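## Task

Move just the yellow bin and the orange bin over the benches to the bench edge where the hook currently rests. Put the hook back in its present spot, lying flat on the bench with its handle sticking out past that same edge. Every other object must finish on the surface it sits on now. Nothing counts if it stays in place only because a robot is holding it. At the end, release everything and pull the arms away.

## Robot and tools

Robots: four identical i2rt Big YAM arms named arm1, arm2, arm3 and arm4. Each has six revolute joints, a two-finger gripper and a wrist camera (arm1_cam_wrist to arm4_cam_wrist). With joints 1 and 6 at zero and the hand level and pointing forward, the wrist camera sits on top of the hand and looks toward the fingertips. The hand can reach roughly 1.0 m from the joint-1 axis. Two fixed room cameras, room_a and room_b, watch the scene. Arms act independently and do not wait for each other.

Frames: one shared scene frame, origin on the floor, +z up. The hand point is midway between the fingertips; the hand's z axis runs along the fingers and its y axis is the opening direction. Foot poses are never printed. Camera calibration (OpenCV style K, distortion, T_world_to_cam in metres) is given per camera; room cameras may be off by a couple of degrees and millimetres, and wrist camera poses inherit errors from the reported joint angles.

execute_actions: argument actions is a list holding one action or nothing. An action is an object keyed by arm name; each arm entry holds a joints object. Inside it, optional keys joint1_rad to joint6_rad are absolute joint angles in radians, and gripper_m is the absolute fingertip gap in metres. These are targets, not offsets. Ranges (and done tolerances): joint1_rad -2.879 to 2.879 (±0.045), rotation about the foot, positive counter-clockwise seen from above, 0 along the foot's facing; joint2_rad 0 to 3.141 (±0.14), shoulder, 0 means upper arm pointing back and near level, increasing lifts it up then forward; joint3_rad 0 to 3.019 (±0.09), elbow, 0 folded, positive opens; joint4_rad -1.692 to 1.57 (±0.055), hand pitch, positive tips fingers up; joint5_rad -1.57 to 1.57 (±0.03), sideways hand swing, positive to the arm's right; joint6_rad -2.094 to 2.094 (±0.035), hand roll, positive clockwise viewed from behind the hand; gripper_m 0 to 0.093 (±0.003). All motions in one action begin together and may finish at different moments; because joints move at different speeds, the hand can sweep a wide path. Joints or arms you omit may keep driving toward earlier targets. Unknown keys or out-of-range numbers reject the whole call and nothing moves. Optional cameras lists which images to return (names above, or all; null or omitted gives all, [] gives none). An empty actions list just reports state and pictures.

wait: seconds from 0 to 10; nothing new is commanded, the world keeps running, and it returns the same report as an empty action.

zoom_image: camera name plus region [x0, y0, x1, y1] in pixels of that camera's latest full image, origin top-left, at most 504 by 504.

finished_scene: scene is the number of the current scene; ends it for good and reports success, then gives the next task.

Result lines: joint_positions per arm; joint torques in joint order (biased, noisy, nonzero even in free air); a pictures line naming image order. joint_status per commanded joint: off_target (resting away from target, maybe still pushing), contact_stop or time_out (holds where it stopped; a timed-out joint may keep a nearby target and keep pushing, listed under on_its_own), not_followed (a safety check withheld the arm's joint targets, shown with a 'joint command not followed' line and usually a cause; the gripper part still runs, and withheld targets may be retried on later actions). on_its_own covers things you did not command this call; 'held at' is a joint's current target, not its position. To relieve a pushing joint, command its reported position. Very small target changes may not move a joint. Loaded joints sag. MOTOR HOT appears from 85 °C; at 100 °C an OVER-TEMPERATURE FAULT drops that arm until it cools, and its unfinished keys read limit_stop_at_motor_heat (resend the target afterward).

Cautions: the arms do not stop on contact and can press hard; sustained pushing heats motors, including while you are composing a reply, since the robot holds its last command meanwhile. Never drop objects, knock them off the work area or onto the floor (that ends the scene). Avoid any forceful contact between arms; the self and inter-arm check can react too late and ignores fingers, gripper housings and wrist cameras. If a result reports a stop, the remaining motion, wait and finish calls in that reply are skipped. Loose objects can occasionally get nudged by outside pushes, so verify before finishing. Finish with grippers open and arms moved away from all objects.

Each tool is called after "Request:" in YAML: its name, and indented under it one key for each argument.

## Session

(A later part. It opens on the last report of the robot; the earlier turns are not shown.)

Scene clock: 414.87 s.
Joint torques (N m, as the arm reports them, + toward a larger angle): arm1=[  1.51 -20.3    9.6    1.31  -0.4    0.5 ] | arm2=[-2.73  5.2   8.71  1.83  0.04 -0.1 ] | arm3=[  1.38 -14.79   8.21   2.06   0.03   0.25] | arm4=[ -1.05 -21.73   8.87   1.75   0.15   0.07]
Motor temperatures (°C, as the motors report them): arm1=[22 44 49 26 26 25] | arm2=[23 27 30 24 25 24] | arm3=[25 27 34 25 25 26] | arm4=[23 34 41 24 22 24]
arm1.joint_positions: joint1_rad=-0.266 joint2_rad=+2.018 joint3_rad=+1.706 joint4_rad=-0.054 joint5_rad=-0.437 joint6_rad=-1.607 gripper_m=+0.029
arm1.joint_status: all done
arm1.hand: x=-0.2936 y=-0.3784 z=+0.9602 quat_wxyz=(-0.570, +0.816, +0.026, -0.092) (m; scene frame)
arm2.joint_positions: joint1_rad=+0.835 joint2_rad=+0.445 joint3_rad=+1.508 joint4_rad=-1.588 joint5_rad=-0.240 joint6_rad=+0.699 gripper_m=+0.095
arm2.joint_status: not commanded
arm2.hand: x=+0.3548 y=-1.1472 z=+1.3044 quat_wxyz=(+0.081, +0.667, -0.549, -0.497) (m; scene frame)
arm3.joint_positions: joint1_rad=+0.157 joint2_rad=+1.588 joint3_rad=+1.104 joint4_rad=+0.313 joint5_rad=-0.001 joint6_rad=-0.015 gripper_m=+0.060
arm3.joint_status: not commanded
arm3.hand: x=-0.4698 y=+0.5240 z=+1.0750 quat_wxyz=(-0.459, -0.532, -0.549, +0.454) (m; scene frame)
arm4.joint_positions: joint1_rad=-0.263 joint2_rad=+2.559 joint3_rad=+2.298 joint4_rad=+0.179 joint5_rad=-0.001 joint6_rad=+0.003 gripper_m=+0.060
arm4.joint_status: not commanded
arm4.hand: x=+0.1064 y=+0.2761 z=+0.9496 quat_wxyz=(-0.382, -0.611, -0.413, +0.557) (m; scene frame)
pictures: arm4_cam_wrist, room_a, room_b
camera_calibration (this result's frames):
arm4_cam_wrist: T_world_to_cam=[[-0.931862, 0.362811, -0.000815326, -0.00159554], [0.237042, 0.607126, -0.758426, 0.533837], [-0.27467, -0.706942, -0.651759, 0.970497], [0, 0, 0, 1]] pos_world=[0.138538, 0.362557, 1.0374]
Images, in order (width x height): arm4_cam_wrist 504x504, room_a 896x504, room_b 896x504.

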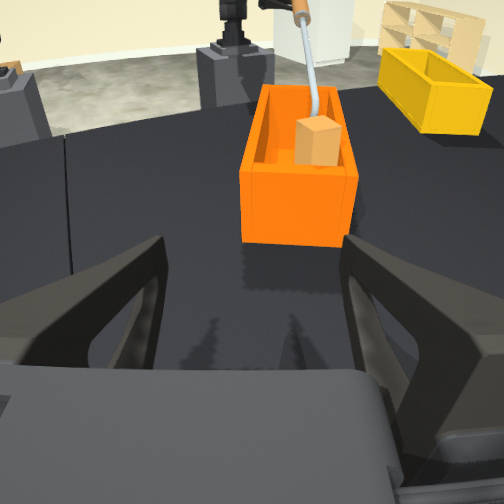

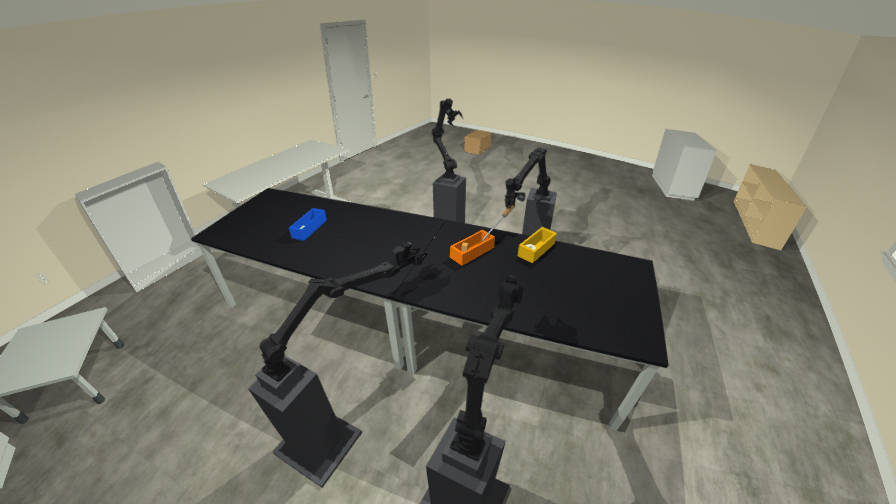

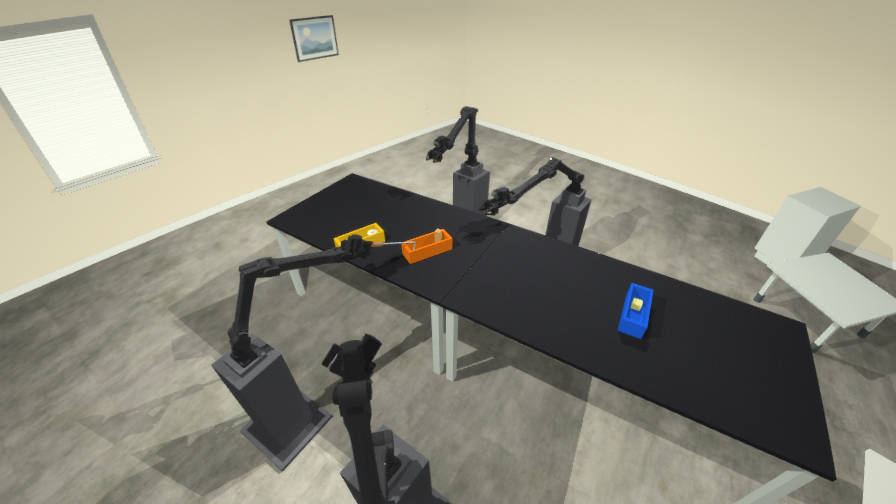

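Request:
execute_actions:
  actions:
    - {"arm1": {"joints": {"joint2_rad": 1.685, "joint3_rad": 1.315, "joint4_rad": -0.105}}}
  cameras: ["arm4_cam_wrist", "room_b", "room_a"]

Request:
zoom_image:
  camera: "room_b"
  region: [330, 210, 480, 310]

Scene clock: 421.30 s.
Joint torques (N m, as the arm reports them, + toward a larger angle): arm1=[  0.9  -14.56   9.71   1.17  -0.43   0.49] | arm2=[-2.08  5.38  8.56  1.7   0.05 -0.15] | arm3=[  1.46 -14.84   8.22   2.07   0.03   0.24] | arm4=[ -0.84 -21.31   8.89   1.76   0.21   0.03]
Motor temperatures (°C, as the motors report them): arm1=[22 43 47 26 26 25] | arm2=[23 27 30 24 25 24] | arm3=[25 27 34 25 25 26] | arm4=[23 34 40 24 22 24]
arm1.joint_positions: joint1_rad=-0.266 joint2_rad=+1.692 joint3_rad=+1.328 joint4_rad=-0.092 joint5_rad=-0.437 joint6_rad=-1.607 gripper_m=+0.029
arm1.joint_status: all done
arm1.hand: x=-0.3276 y=-0.5002 z=+0.9797 quat_wxyz=(-0.534, +0.839, +0.016, -0.103) (m; scene frame)
arm2.joint_positions: joint1_rad=+0.835 joint2_rad=+0.445 joint3_rad=+1.508 joint4_rad=-1.588 joint5_rad=-0.240 joint6_rad=+0.699 gripper_m=+0.095
arm2.joint_status: not commanded
arm2.hand: x=+0.3548 y=-1.1472 z=+1.3044 quat_wxyz=(+0.081, +0.667, -0.549, -0.497) (m; scene frame)
arm3.joint_positions: joint1_rad=+0.157 joint2_rad=+1.588 joint3_rad=+1.104 joint4_rad=+0.313 joint5_rad=-0.001 joint6_rad=-0.015 gripper_m=+0.060
arm3.joint_status: not commanded
arm3.hand: x=-0.4698 y=+0.5240 z=+1.0750 quat_wxyz=(-0.459, -0.532, -0.549, +0.454) (m; scene frame)
arm4.joint_positions: joint1_rad=-0.263 joint2_rad=+2.559 joint3_rad=+2.298 joint4_rad=+0.179 joint5_rad=-0.001 joint6_rad=+0.003 gripper_m=+0.060
arm4.joint_status: not commanded
arm4.hand: x=+0.1064 y=+0.2761 z=+0.9496 quat_wxyz=(-0.382, -0.611, -0.413, +0.557) (m; scene frame)
pictures: arm4_cam_wrist, room_a, room_b
camera_calibration (this result's frames):
arm4_cam_wrist: T_world_to_cam=[[-0.931862, 0.362811, -0.000815326, -0.00159554], [0.237042, 0.607126, -0.758426, 0.533837], [-0.27467, -0.706942, -0.651759, 0.970497], [0, 0, 0, 1]] pos_world=[0.138538, 0.362557, 1.0374]
Images, in order (width x height): arm4_cam_wrist 504x504, room_a 896x504, room_b 896x504.

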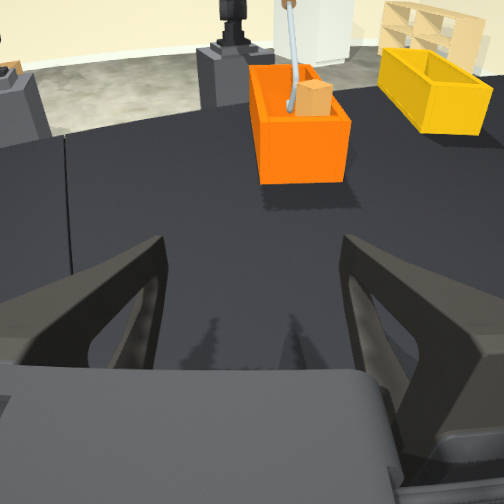

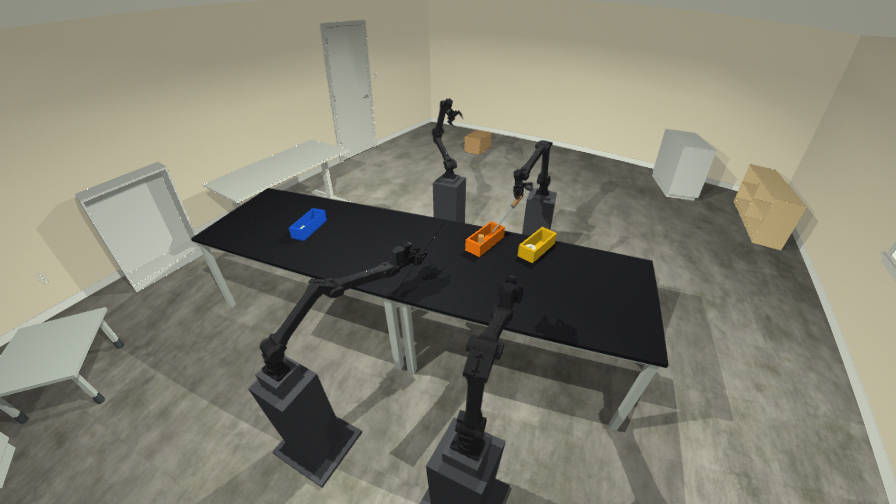

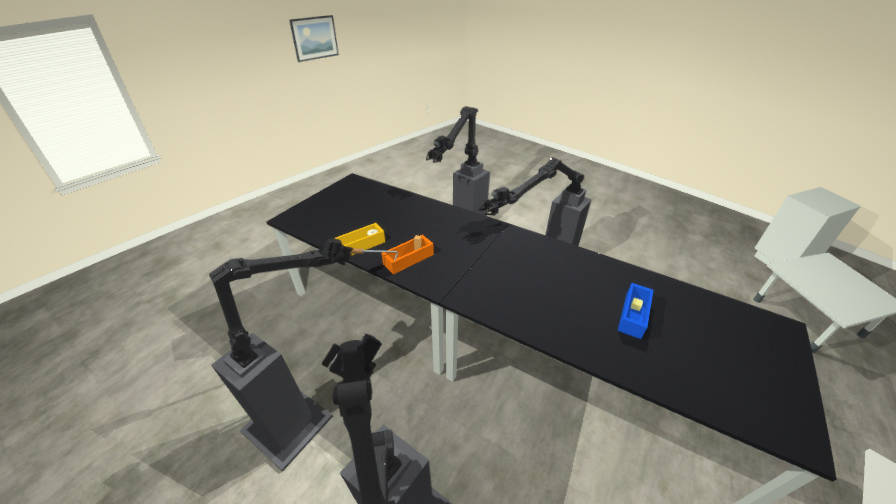

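Region (330, 210, 480, 310) of room_b's 896x504 image, scaled by 3.360, with more detail than that image has.

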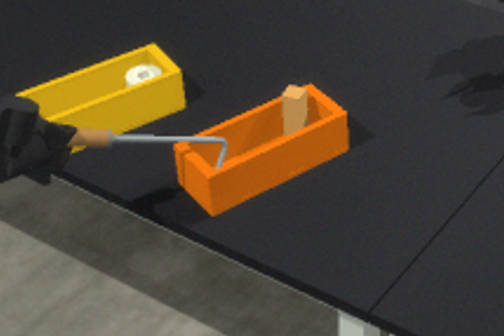

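Request:
execute_actions:
  actions:
    - {"arm1": {"joints": {"joint2_rad": 1.64, "joint3_rad": 1.27}}, "arm4": {"joints": {"joint2_rad": 2.35, "joint3_rad": 2.05}}}
  cameras: ["arm4_cam_wrist", "room_b"]

Request:
zoom_image:
  camera: "room_b"
  region: [330, 210, 480, 310]

Scene clock: 427.47 s.
Joint torques (N m, as the arm reports them, + toward a larger angle): arm1=[  1.35 -14.78   9.79   0.84  -0.43   0.57] | arm2=[-2.03  5.44  8.65  1.68  0.04 -0.11] | arm3=[  1.34 -14.75   8.21   2.07   0.03   0.24] | arm4=[ -1.67 -21.44   8.73   1.69   0.17  -0.01]
Motor temperatures (°C, as the motors report them): arm1=[22 41 45 26 26 25] | arm2=[23 27 30 24 25 24] | arm3=[25 27 34 25 25 26] | arm4=[23 34 40 24 22 24]
arm1.joint_positions: joint1_rad=-0.266 joint2_rad=+1.655 joint3_rad=+1.281 joint4_rad=-0.083 joint5_rad=-0.437 joint6_rad=-1.615 gripper_m=+0.029
arm1.joint_status: all done
arm1.hand: x=-0.3317 y=-0.5148 z=+0.9797 quat_wxyz=(-0.534, +0.839, +0.019, -0.102) (m; scene frame)
arm2.joint_positions: joint1_rad=+0.835 joint2_rad=+0.445 joint3_rad=+1.508 joint4_rad=-1.588 joint5_rad=-0.240 joint6_rad=+0.699 gripper_m=+0.095
arm2.joint_status: not commanded
arm2.hand: x=+0.3548 y=-1.1472 z=+1.3044 quat_wxyz=(+0.081, +0.667, -0.549, -0.497) (m; scene frame)
arm3.joint_positions: joint1_rad=+0.157 joint2_rad=+1.588 joint3_rad=+1.104 joint4_rad=+0.313 joint5_rad=-0.001 joint6_rad=-0.015 gripper_m=+0.060
arm3.joint_status: not commanded
arm3.hand: x=-0.4698 y=+0.5240 z=+1.0750 quat_wxyz=(-0.459, -0.532, -0.549, +0.454) (m; scene frame)
arm4.joint_positions: joint1_rad=-0.263 joint2_rad=+2.342 joint3_rad=+2.049 joint4_rad=+0.179 joint5_rad=-0.001 joint6_rad=+0.003 gripper_m=+0.060
arm4.joint_status: all done
arm4.hand: x=+0.1226 y=+0.3178 z=+1.0024 quat_wxyz=(-0.375, -0.620, -0.419, +0.547) (m; scene frame)
pictures: arm4_cam_wrist, room_b
camera_calibration (this result's frames):
arm4_cam_wrist: T_world_to_cam=[[-0.93191, 0.362688, -0.000996802, -0.00134198], [0.245965, 0.629971, -0.73664, 0.514595], [-0.266542, -0.686727, -0.676285, 1.05599], [0, 0, 0, 1]] pos_world=[0.153644, 0.401485, 1.09322]
Images, in order (width x height): arm4_cam_wrist 504x504, room_b 896x504.

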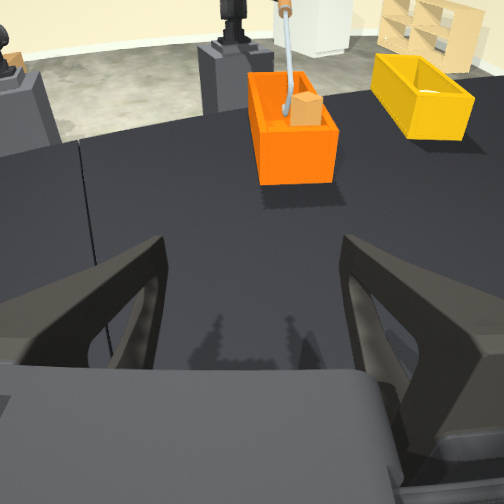

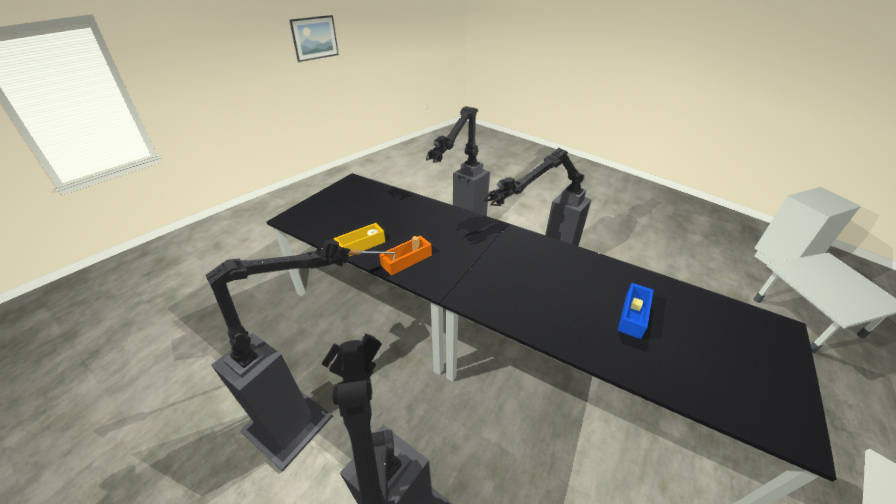

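Region (330, 210, 480, 310) of room_b's 896x504 image, scaled by 3.360, with more detail than that image has.

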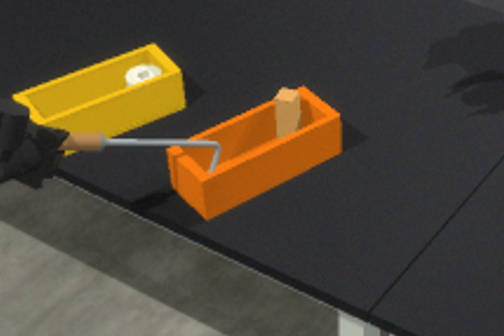

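Request:
execute_actions:
  actions:
    - {"arm1": {"joints": {"joint3_rad": 1.75, "joint4_rad": 0.5}}, "arm4": {"joints": {"joint1_rad": -0.14}}}
  cameras: ["arm4_cam_wrist"]

Request:
execute_actions:
  actions:
    - {"arm1": {"joints": {"joint1_rad": -0.746, "joint2_rad": 2.38, "joint3_rad": 2.29, "joint5_rad": -0.738, "joint6_rad": 0.0}}}
  cameras: ["arm1_cam_wrist", "arm4_cam_wrist", "room_b", "room_a"]

Scene clock: 453.00 s.
Joint torques (N m, as the arm reports them, + toward a larger angle): arm1=[  1.5  -15.52  16.4    2.47   0.19  -0.13] | arm2=[-1.92  5.22  8.63  1.72  0.05 -0.11] | arm3=[  1.38 -14.89   8.2    2.07   0.03   0.24] | arm4=[  0.05 -20.89   9.11   1.79   0.15   0.02]
Motor temperatures (°C, as the motors report them): arm1=[22 38 44 26 26 25] | arm2=[23 27 30 24 25 24] | arm3=[25 27 34 25 25 26] | arm4=[23 34 39 24 22 24]
arm1.joint_positions: joint1_rad=-0.266 joint2_rad=+1.655 joint3_rad=+1.696 joint4_rad=+0.471 joint5_rad=-0.441 joint6_rad=-1.544 gripper_m=+0.029
arm1.joint_status: all done
arm1.hand: x=-0.3263 y=-0.4910 z=+1.3481 quat_wxyz=(-0.847, +0.520, +0.113, -0.008) (m; scene frame)
arm2.joint_positions: joint1_rad=+0.835 joint2_rad=+0.445 joint3_rad=+1.508 joint4_rad=-1.588 joint5_rad=-0.240 joint6_rad=+0.699 gripper_m=+0.095
arm2.joint_status: not commanded
arm2.hand: x=+0.3548 y=-1.1472 z=+1.3044 quat_wxyz=(+0.081, +0.667, -0.549, -0.497) (m; scene frame)
arm3.joint_positions: joint1_rad=+0.157 joint2_rad=+1.588 joint3_rad=+1.104 joint4_rad=+0.313 joint5_rad=-0.001 joint6_rad=-0.015 gripper_m=+0.060
arm3.joint_status: not commanded
arm3.hand: x=-0.4698 y=+0.5240 z=+1.0750 quat_wxyz=(-0.459, -0.532, -0.549, +0.454) (m; scene frame)
arm4.joint_positions: joint1_rad=-0.144 joint2_rad=+2.342 joint3_rad=+2.049 joint4_rad=+0.179 joint5_rad=-0.001 joint6_rad=+0.003 gripper_m=+0.060
arm4.joint_status: all done
arm4.hand: x=+0.2294 y=+0.2827 z=+1.0030 quat_wxyz=(-0.407, -0.594, -0.455, +0.523) (m; scene frame)
pictures: arm4_cam_wrist
camera_calibration (this result's frames):
arm4_cam_wrist: T_world_to_cam=[[-0.968381, 0.24947, -0.00177049, 0.152007], [0.16986, 0.654122, -0.73707, 0.52195], [-0.182719, -0.714066, -0.675814, 1.04878], [0, 0, 0, 1]] pos_world=[0.250174, 0.369557, 1.09376]
Images, in order (width x height): arm4_cam_wrist 504x504.

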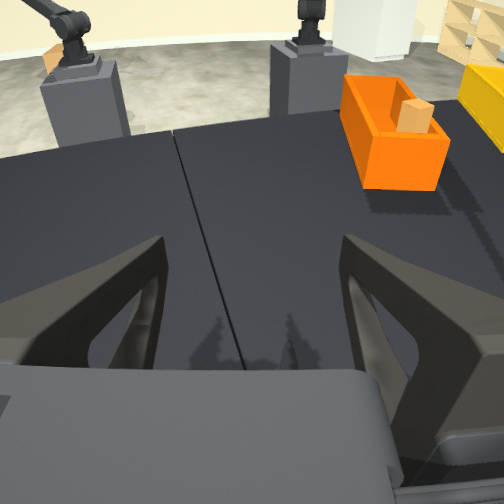

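Scene clock: 455.27 s.
Joint torques (N m, as the arm reports them, + toward a larger angle): arm1=[  1.21 -30.01  18.72   2.39   0.26   0.1 ] | arm2=[-2.27  4.91  8.54  1.84  0.04 -0.14] | arm3=[  1.39 -14.77   8.19   2.09   0.03   0.24] | arm4=[ -0.35 -20.14   8.92   1.87   0.25   0.01]
Motor temperatures (°C, as the motors report them): arm1=[22 39 45 26 26 25] | arm2=[23 27 30 24 25 24] | arm3=[25 27 34 25 25 26] | arm4=[23 34 39 24 22 24]
arm1.joint_positions: joint1_rad=-0.751 joint2_rad=+2.448 joint3_rad=+2.208 joint4_rad=+0.479 joint5_rad=-0.742 joint6_rad=-0.005 gripper_m=+0.029
arm1.joint_status: all done
arm1.hand: x=+0.1035 y=-0.4416 z=+0.9940 quat_wxyz=(-0.582, +0.494, -0.418, -0.493) (m; scene frame)
arm2.joint_positions: joint1_rad=+0.835 joint2_rad=+0.445 joint3_rad=+1.508 joint4_rad=-1.588 joint5_rad=-0.240 joint6_rad=+0.699 gripper_m=+0.095
arm2.joint_status: not commanded
arm2.hand: x=+0.3548 y=-1.1472 z=+1.3044 quat_wxyz=(+0.081, +0.667, -0.549, -0.497) (m; scene frame)
arm3.joint_positions: joint1_rad=+0.157 joint2_rad=+1.588 joint3_rad=+1.104 joint4_rad=+0.313 joint5_rad=-0.001 joint6_rad=-0.015 gripper_m=+0.060
arm3.joint_status: not commanded
arm3.hand: x=-0.4698 y=+0.5240 z=+1.0750 quat_wxyz=(-0.459, -0.532, -0.549, +0.454) (m; scene frame)
arm4.joint_positions: joint1_rad=-0.144 joint2_rad=+2.342 joint3_rad=+2.049 joint4_rad=+0.179 joint5_rad=-0.001 joint6_rad=+0.003 gripper_m=+0.060
arm4.joint_status: not commanded
arm4.hand: x=+0.2294 y=+0.2827 z=+1.0030 quat_wxyz=(-0.407, -0.594, -0.455, +0.523) (m; scene frame)
pictures: arm1_cam_wrist, arm4_cam_wrist, room_a, room_b
camera_calibration (this result's frames):
arm1_cam_wrist: T_world_to_cam=[[0.987291, -0.0300429, 0.156057, -0.271566], [0.127678, -0.434762, -0.891449, 0.685546], [0.0946293, 0.900044, -0.425401, 0.933595], [0, 0, 0, 1]] pos_world=[0.0922406, -0.550387, 1.05066]
arm4_cam_wrist: T_world_to_cam=[[-0.968381, 0.24947, -0.00177049, 0.152007], [0.16986, 0.654122, -0.73707, 0.52195], [-0.182719, -0.714066, -0.675814, 1.04878], [0, 0, 0, 1]] pos_world=[0.250174, 0.369557, 1.09376]
Images, in order (width x height): arm1_cam_wrist 504x504, arm4_cam_wrist 504x504, room_a 896x504, room_b 896x504.

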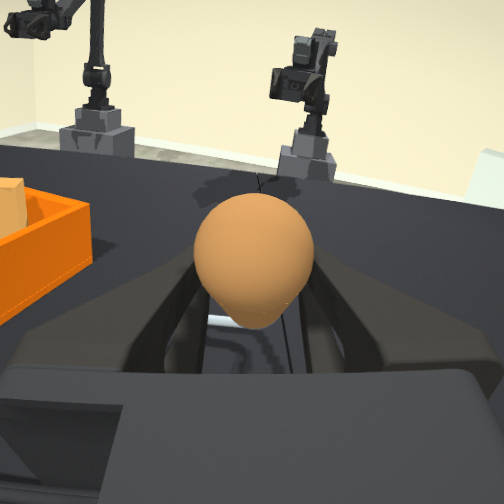

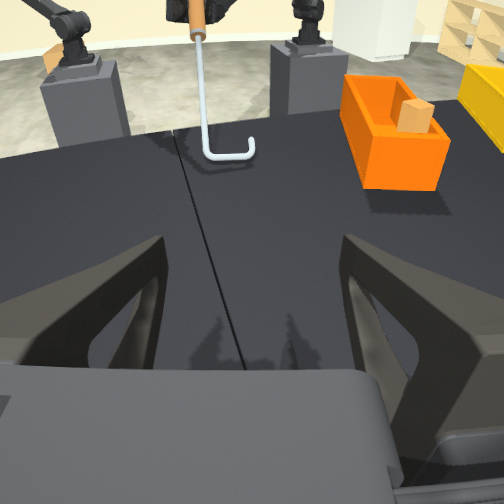

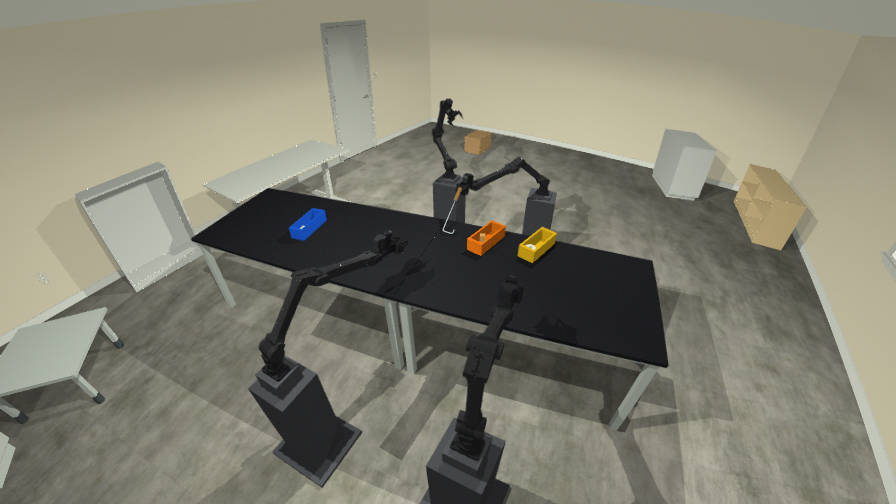

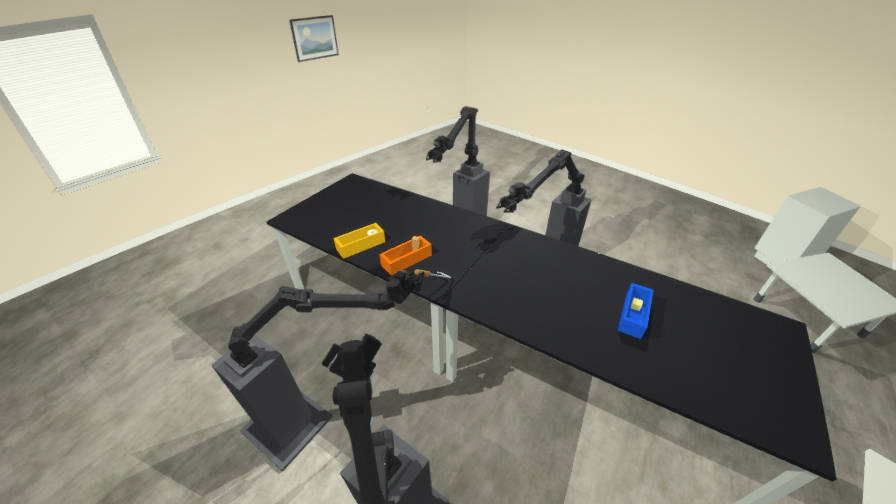

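Request:
execute_actions:
  actions:
    - {"arm1": {"joints": {"joint2_rad": 2.57, "joint3_rad": 2.25}}}
  cameras: ["arm1_cam_wrist", "arm4_cam_wrist", "room_b", "room_a"]

Request:
zoom_image:
  camera: "room_b"
  region: [405, 255, 475, 315]

Scene clock: 461.53 s.
Joint torques (N m, as the arm reports them, + toward a larger angle): arm1=[  1.19 -23.1   14.79   1.81  -0.1    0.02] | arm2=[-2.52  5.36  8.66  1.78  0.03 -0.11] | arm3=[  1.38 -14.79   8.21   2.07   0.03   0.24] | arm4=[ -0.19 -21.47   8.97   1.97   0.18   0.  ]
Motor temperatures (°C, as the motors report them): arm1=[22 41 48 26 26 25] | arm2=[23 27 30 24 25 24] | arm3=[25 27 34 25 25 26] | arm4=[23 34 39 24 22 24]
arm1.joint_positions: joint1_rad=-0.750 joint2_rad=+2.559 joint3_rad=+2.208 joint4_rad=+0.494 joint5_rad=-0.736 joint6_rad=+0.002 gripper_m=+0.029
arm1.joint_status: all done
arm1.hand: x=+0.1112 y=-0.4350 z=+0.8964 quat_wxyz=(-0.551, +0.494, -0.457, -0.494) (m; scene frame)
arm2.joint_positions: joint1_rad=+0.835 joint2_rad=+0.445 joint3_rad=+1.508 joint4_rad=-1.588 joint5_rad=-0.240 joint6_rad=+0.699 gripper_m=+0.095
arm2.joint_status: not commanded
arm2.hand: x=+0.3548 y=-1.1472 z=+1.3044 quat_wxyz=(+0.081, +0.667, -0.549, -0.497) (m; scene frame)
arm3.joint_positions: joint1_rad=+0.157 joint2_rad=+1.588 joint3_rad=+1.104 joint4_rad=+0.313 joint5_rad=-0.001 joint6_rad=-0.015 gripper_m=+0.060
arm3.joint_status: not commanded
arm3.hand: x=-0.4698 y=+0.5240 z=+1.0750 quat_wxyz=(-0.459, -0.532, -0.549, +0.454) (m; scene frame)
arm4.joint_positions: joint1_rad=-0.144 joint2_rad=+2.342 joint3_rad=+2.049 joint4_rad=+0.179 joint5_rad=-0.001 joint6_rad=+0.003 gripper_m=+0.060
arm4.joint_status: not commanded
arm4.hand: x=+0.2294 y=+0.2827 z=+1.0030 quat_wxyz=(-0.407, -0.594, -0.455, +0.523) (m; scene frame)
pictures: arm1_cam_wrist, arm4_cam_wrist, room_a, room_b
camera_calibration (this result's frames):
arm1_cam_wrist: T_world_to_cam=[[0.996028, -0.0273061, 0.0847466, -0.199553], [0.0601412, -0.495532, -0.866505, 0.559191], [0.0656555, 0.86816, -0.491922, 0.934406], [0, 0, 0, 1]] pos_world=[0.103781, -0.539567, 0.961108]
arm4_cam_wrist: T_world_to_cam=[[-0.968381, 0.24947, -0.00177049, 0.152007], [0.16986, 0.654122, -0.73707, 0.52195], [-0.182719, -0.714066, -0.675814, 1.04878], [0, 0, 0, 1]] pos_world=[0.250174, 0.369557, 1.09376]
Images, in order (width x height): arm1_cam_wrist 504x504, arm4_cam_wrist 504x504, room_a 896x504, room_b 896x504.

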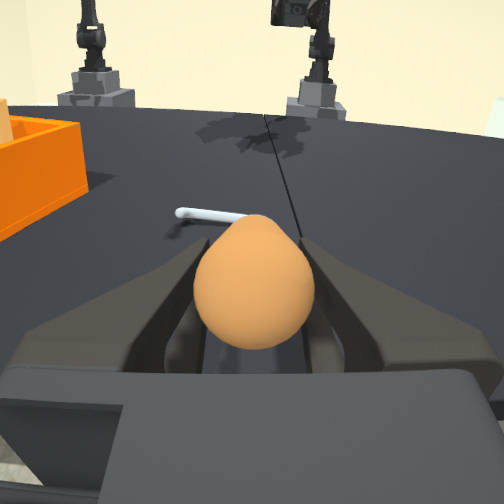

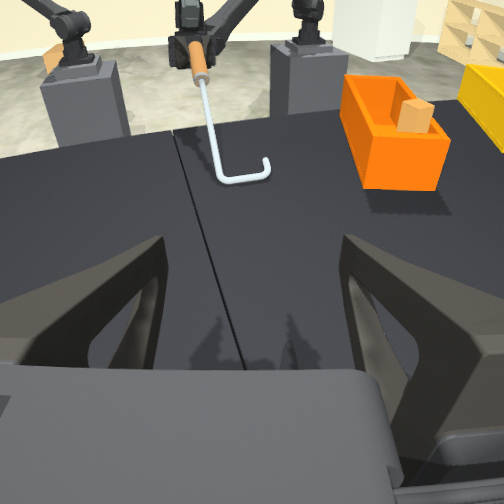

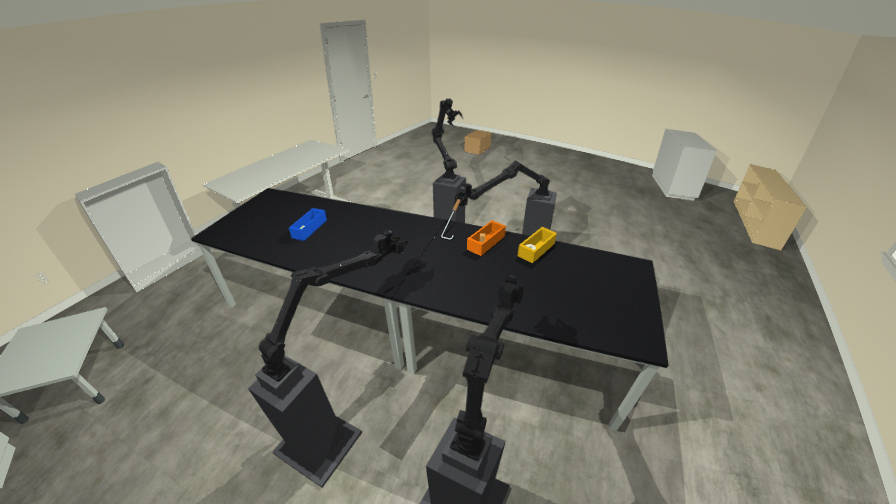

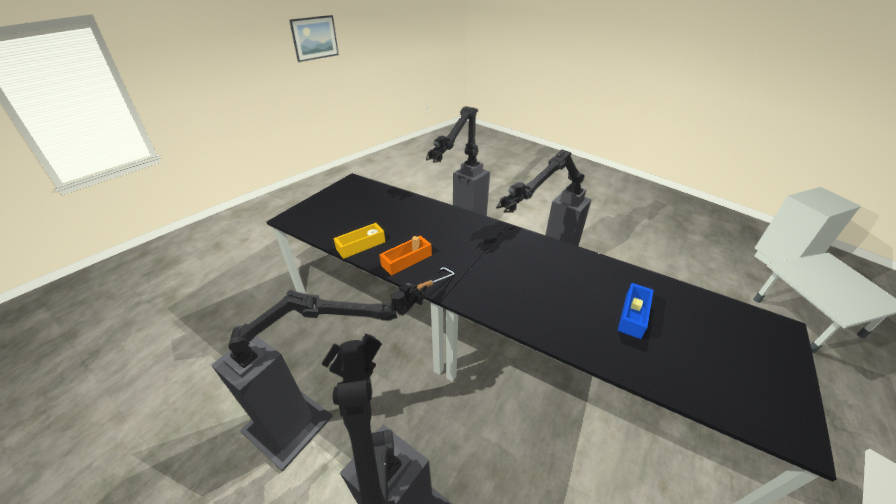

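Region (405, 255, 475, 315) of room_b's 896x504 image, scaled by 7.200, with more detail than that image has; it fills the top 432 rows of this view, and the rest is white.

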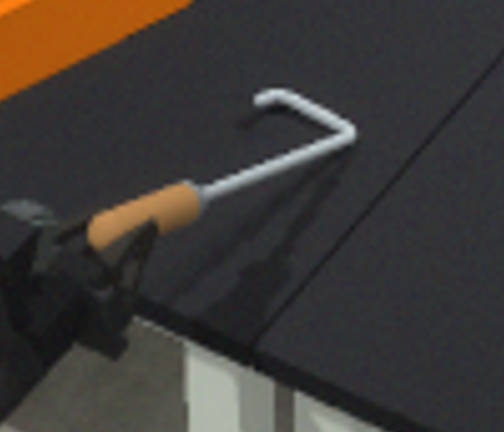

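Request:
execute_actions:
  actions:
    - {"arm1": {"joints": {"joint2_rad": 2.68}}}
  cameras: ["arm1_cam_wrist", "arm4_cam_wrist", "room_b", "room_a"]

Request:
zoom_image:
  camera: "room_b"
  region: [405, 255, 475, 315]

Request:
zoom_image:
  camera: "room_a"
  region: [425, 205, 480, 250]

Scene clock: 466.73 s.
Joint torques (N m, as the arm reports them, + toward a larger angle): arm1=[  1.24 -24.5   13.43   1.48  -0.2    0.01] | arm2=[-2.35  5.49  8.59  1.7   0.03 -0.12] | arm3=[  1.42 -14.7    8.22   2.07   0.03   0.25] | arm4=[ -0.64 -20.29   8.72   2.13   0.2   -0.02]
Motor temperatures (°C, as the motors report them): arm1=[22 41 48 26 26 25] | arm2=[23 27 30 24 25 24] | arm3=[25 27 34 25 25 26] | arm4=[23 34 39 24 22 24]
arm1.joint_positions: joint1_rad=-0.750 joint2_rad=+2.683 joint3_rad=+2.219 joint4_rad=+0.500 joint5_rad=-0.735 joint6_rad=+0.002 gripper_m=+0.029
arm1.joint_status: all done
arm1.hand: x=+0.1115 y=-0.4356 z=+0.7895 quat_wxyz=(-0.514, +0.496, -0.496, -0.494) (m; scene frame)
arm2.joint_positions: joint1_rad=+0.835 joint2_rad=+0.445 joint3_rad=+1.508 joint4_rad=-1.588 joint5_rad=-0.240 joint6_rad=+0.699 gripper_m=+0.095
arm2.joint_status: not commanded
arm2.hand: x=+0.3548 y=-1.1472 z=+1.3044 quat_wxyz=(+0.081, +0.667, -0.549, -0.497) (m; scene frame)
arm3.joint_positions: joint1_rad=+0.157 joint2_rad=+1.588 joint3_rad=+1.104 joint4_rad=+0.313 joint5_rad=-0.001 joint6_rad=-0.015 gripper_m=+0.060
arm3.joint_status: not commanded
arm3.hand: x=-0.4698 y=+0.5240 z=+1.0750 quat_wxyz=(-0.459, -0.532, -0.549, +0.454) (m; scene frame)
arm4.joint_positions: joint1_rad=-0.144 joint2_rad=+2.342 joint3_rad=+2.049 joint4_rad=+0.179 joint5_rad=-0.001 joint6_rad=+0.003 gripper_m=+0.060
arm4.joint_status: not commanded
arm4.hand: x=+0.2294 y=+0.2827 z=+1.0030 quat_wxyz=(-0.407, -0.594, -0.455, +0.523) (m; scene frame)
pictures: arm1_cam_wrist, arm4_cam_wrist, room_a, room_b
camera_calibration (this result's frames):
arm1_cam_wrist: T_world_to_cam=[[0.99962, -0.0244755, 0.0126695, -0.133136], [-0.00329658, -0.562589, -0.82673, 0.41268], [0.0273624, 0.826375, -0.562456, 0.92403], [0, 0, 0, 1]] pos_world=[0.109162, -0.534685, 0.862587]
arm4_cam_wrist: T_world_to_cam=[[-0.968381, 0.24947, -0.00177049, 0.152007], [0.16986, 0.654122, -0.73707, 0.52195], [-0.182719, -0.714066, -0.675814, 1.04878], [0, 0, 0, 1]] pos_world=[0.250174, 0.369557, 1.09376]
Images, in order (width x height): arm1_cam_wrist 504x504, arm4_cam_wrist 504x504, room_a 896x504, room_b 896x504.

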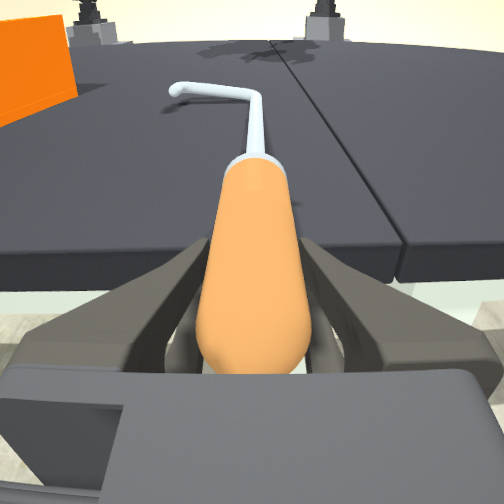

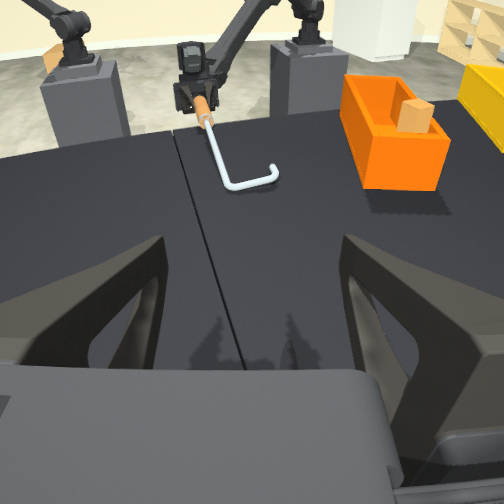

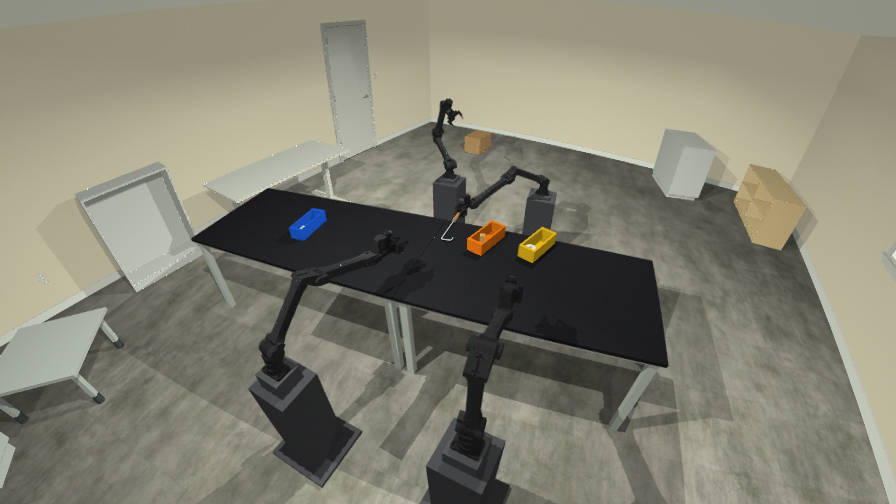

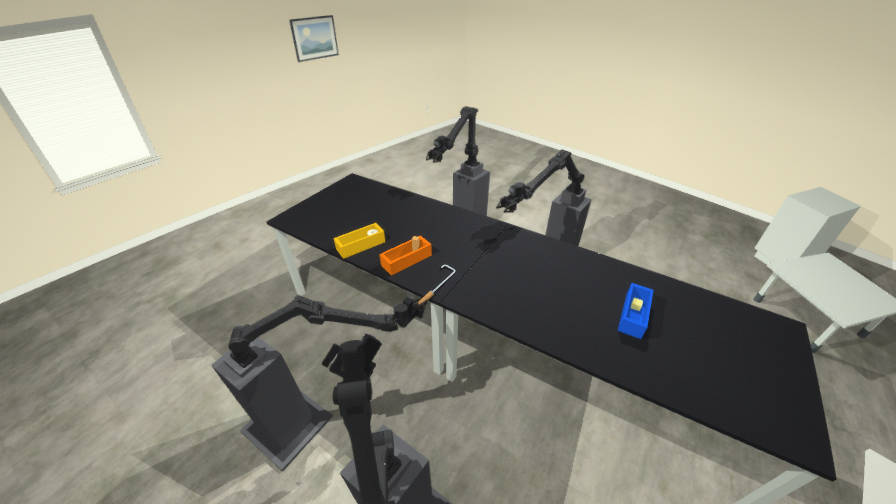

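Region (405, 255, 475, 315) of room_b's 896x504 image, scaled by 7.200, with more detail than that image has; it fills the top 432 rows of this view, and the rest is white.

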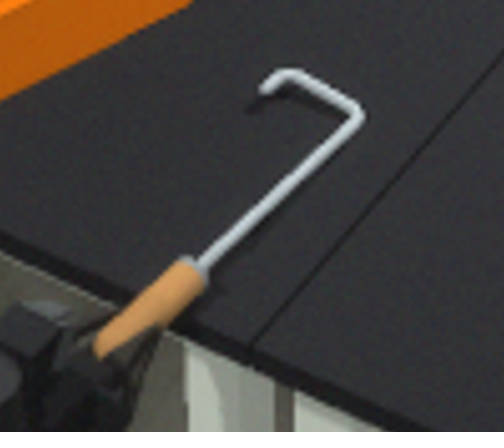

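Region (425, 205, 480, 250) of room_a's 896x504 image, scaled by 9.164, with more detail than that image has; it fills the top 412 rows of this view, and the rest is white.

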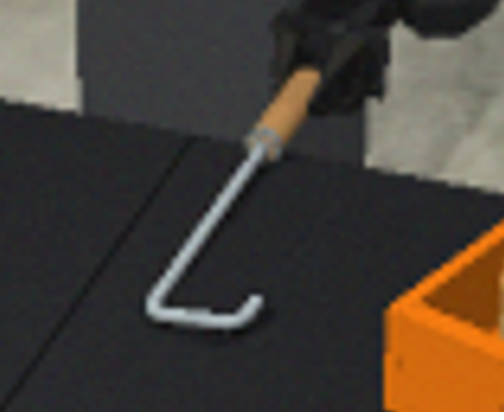

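Request:
execute_actions:
  actions:
    - {"arm1": {"joints": {"joint5_rad": -0.782, "joint6_rad": -0.1}}, "arm4": {"joints": {"joint2_rad": 2.1, "joint3_rad": 1.8}}}
  cameras: ["arm1_cam_wrist", "room_b", "room_a"]

Request:
zoom_image:
  camera: "room_b"
  region: [405, 255, 475, 315]

Request:
zoom_image:
  camera: "room_a"
  region: [425, 205, 480, 250]

Scene clock: 483.00 s.
Joint torques (N m, as the arm reports them, + toward a larger angle): arm1=[  1.35 -24.68  13.32   1.66  -0.3   -0.02] | arm2=[-2.22  5.12  8.65  1.7   0.02 -0.14] | arm3=[  1.37 -14.79   8.21   2.07   0.03   0.24] | arm4=[  0.06 -18.48   8.71   1.94   0.18   0.  ]
Motor temperatures (°C, as the motors report them): arm1=[22 42 47 26 26 25] | arm2=[23 27 30 24 25 24] | arm3=[25 27 34 25 25 26] | arm4=[23 34 39 24 22 24]
arm1.joint_positions: joint1_rad=-0.751 joint2_rad=+2.683 joint3_rad=+2.219 joint4_rad=+0.500 joint5_rad=-0.777 joint6_rad=-0.094 gripper_m=+0.029
arm1.joint_status: all done
arm1.hand: x=+0.1047 y=-0.4358 z=+0.7893 quat_wxyz=(-0.527, +0.529, -0.461, -0.479) (m; scene frame)
arm2.joint_positions: joint1_rad=+0.835 joint2_rad=+0.445 joint3_rad=+1.508 joint4_rad=-1.588 joint5_rad=-0.240 joint6_rad=+0.699 gripper_m=+0.095
arm2.joint_status: not commanded
arm2.hand: x=+0.3548 y=-1.1472 z=+1.3044 quat_wxyz=(+0.081, +0.667, -0.549, -0.497) (m; scene frame)
arm3.joint_positions: joint1_rad=+0.157 joint2_rad=+1.588 joint3_rad=+1.104 joint4_rad=+0.313 joint5_rad=-0.001 joint6_rad=-0.015 gripper_m=+0.060
arm3.joint_status: not commanded
arm3.hand: x=-0.4698 y=+0.5240 z=+1.0750 quat_wxyz=(-0.459, -0.532, -0.549, +0.454) (m; scene frame)
arm4.joint_positions: joint1_rad=-0.144 joint2_rad=+2.084 joint3_rad=+1.799 joint4_rad=+0.178 joint5_rad=-0.001 joint6_rad=+0.003 gripper_m=+0.060
arm4.joint_status: all done
arm4.hand: x=+0.2458 y=+0.3467 z=+1.0810 quat_wxyz=(-0.409, -0.592, -0.453, +0.526) (m; scene frame)
pictures: arm1_cam_wrist, room_a, room_b
camera_calibration (this result's frames):
arm1_cam_wrist: T_world_to_cam=[[0.993946, 0.0152428, 0.108808, -0.184267], [0.098556, -0.561404, -0.821652, 0.398256], [0.0485607, 0.827402, -0.559507, 0.920208], [0, 0, 0, 1]] pos_world=[0.0992154, -0.53499, 0.862141]
Images, in order (width x height): arm1_cam_wrist 504x504, room_a 896x504, room_b 896x504.

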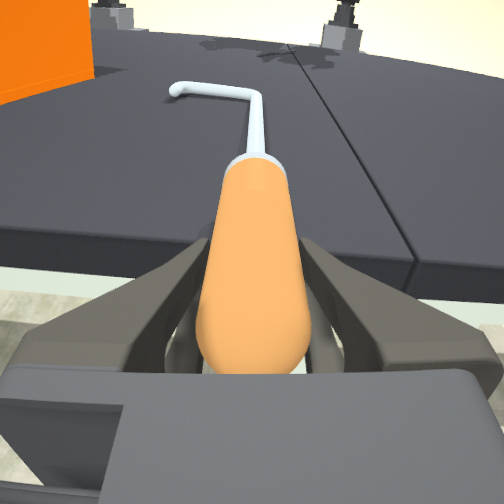

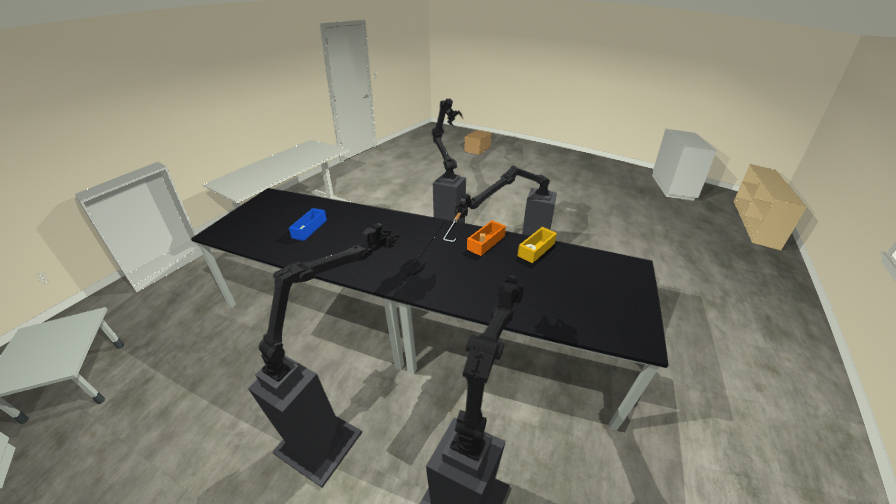

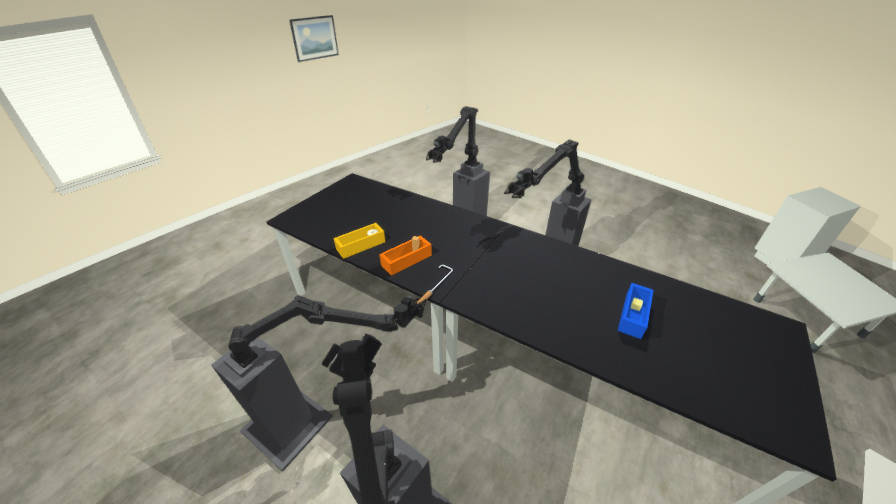

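Region (405, 255, 475, 315) of room_b's 896x504 image, scaled by 7.200, with more detail than that image has; it fills the top 432 rows of this view, and the rest is white.

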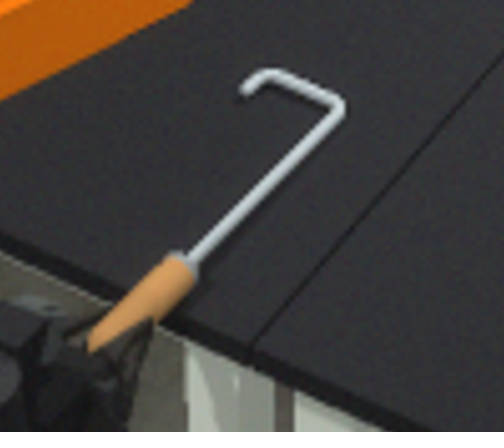

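Region (425, 205, 480, 250) of room_a's 896x504 image, scaled by 9.164, with more detail than that image has; it fills the top 412 rows of this view, and the rest is white.

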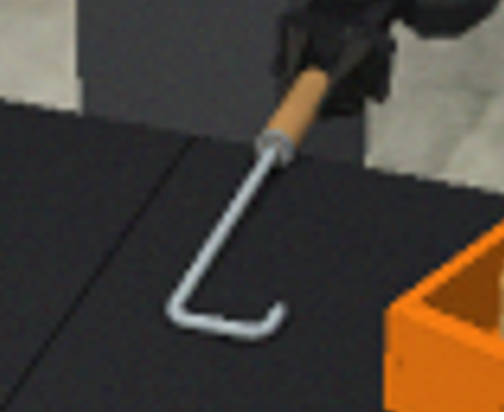

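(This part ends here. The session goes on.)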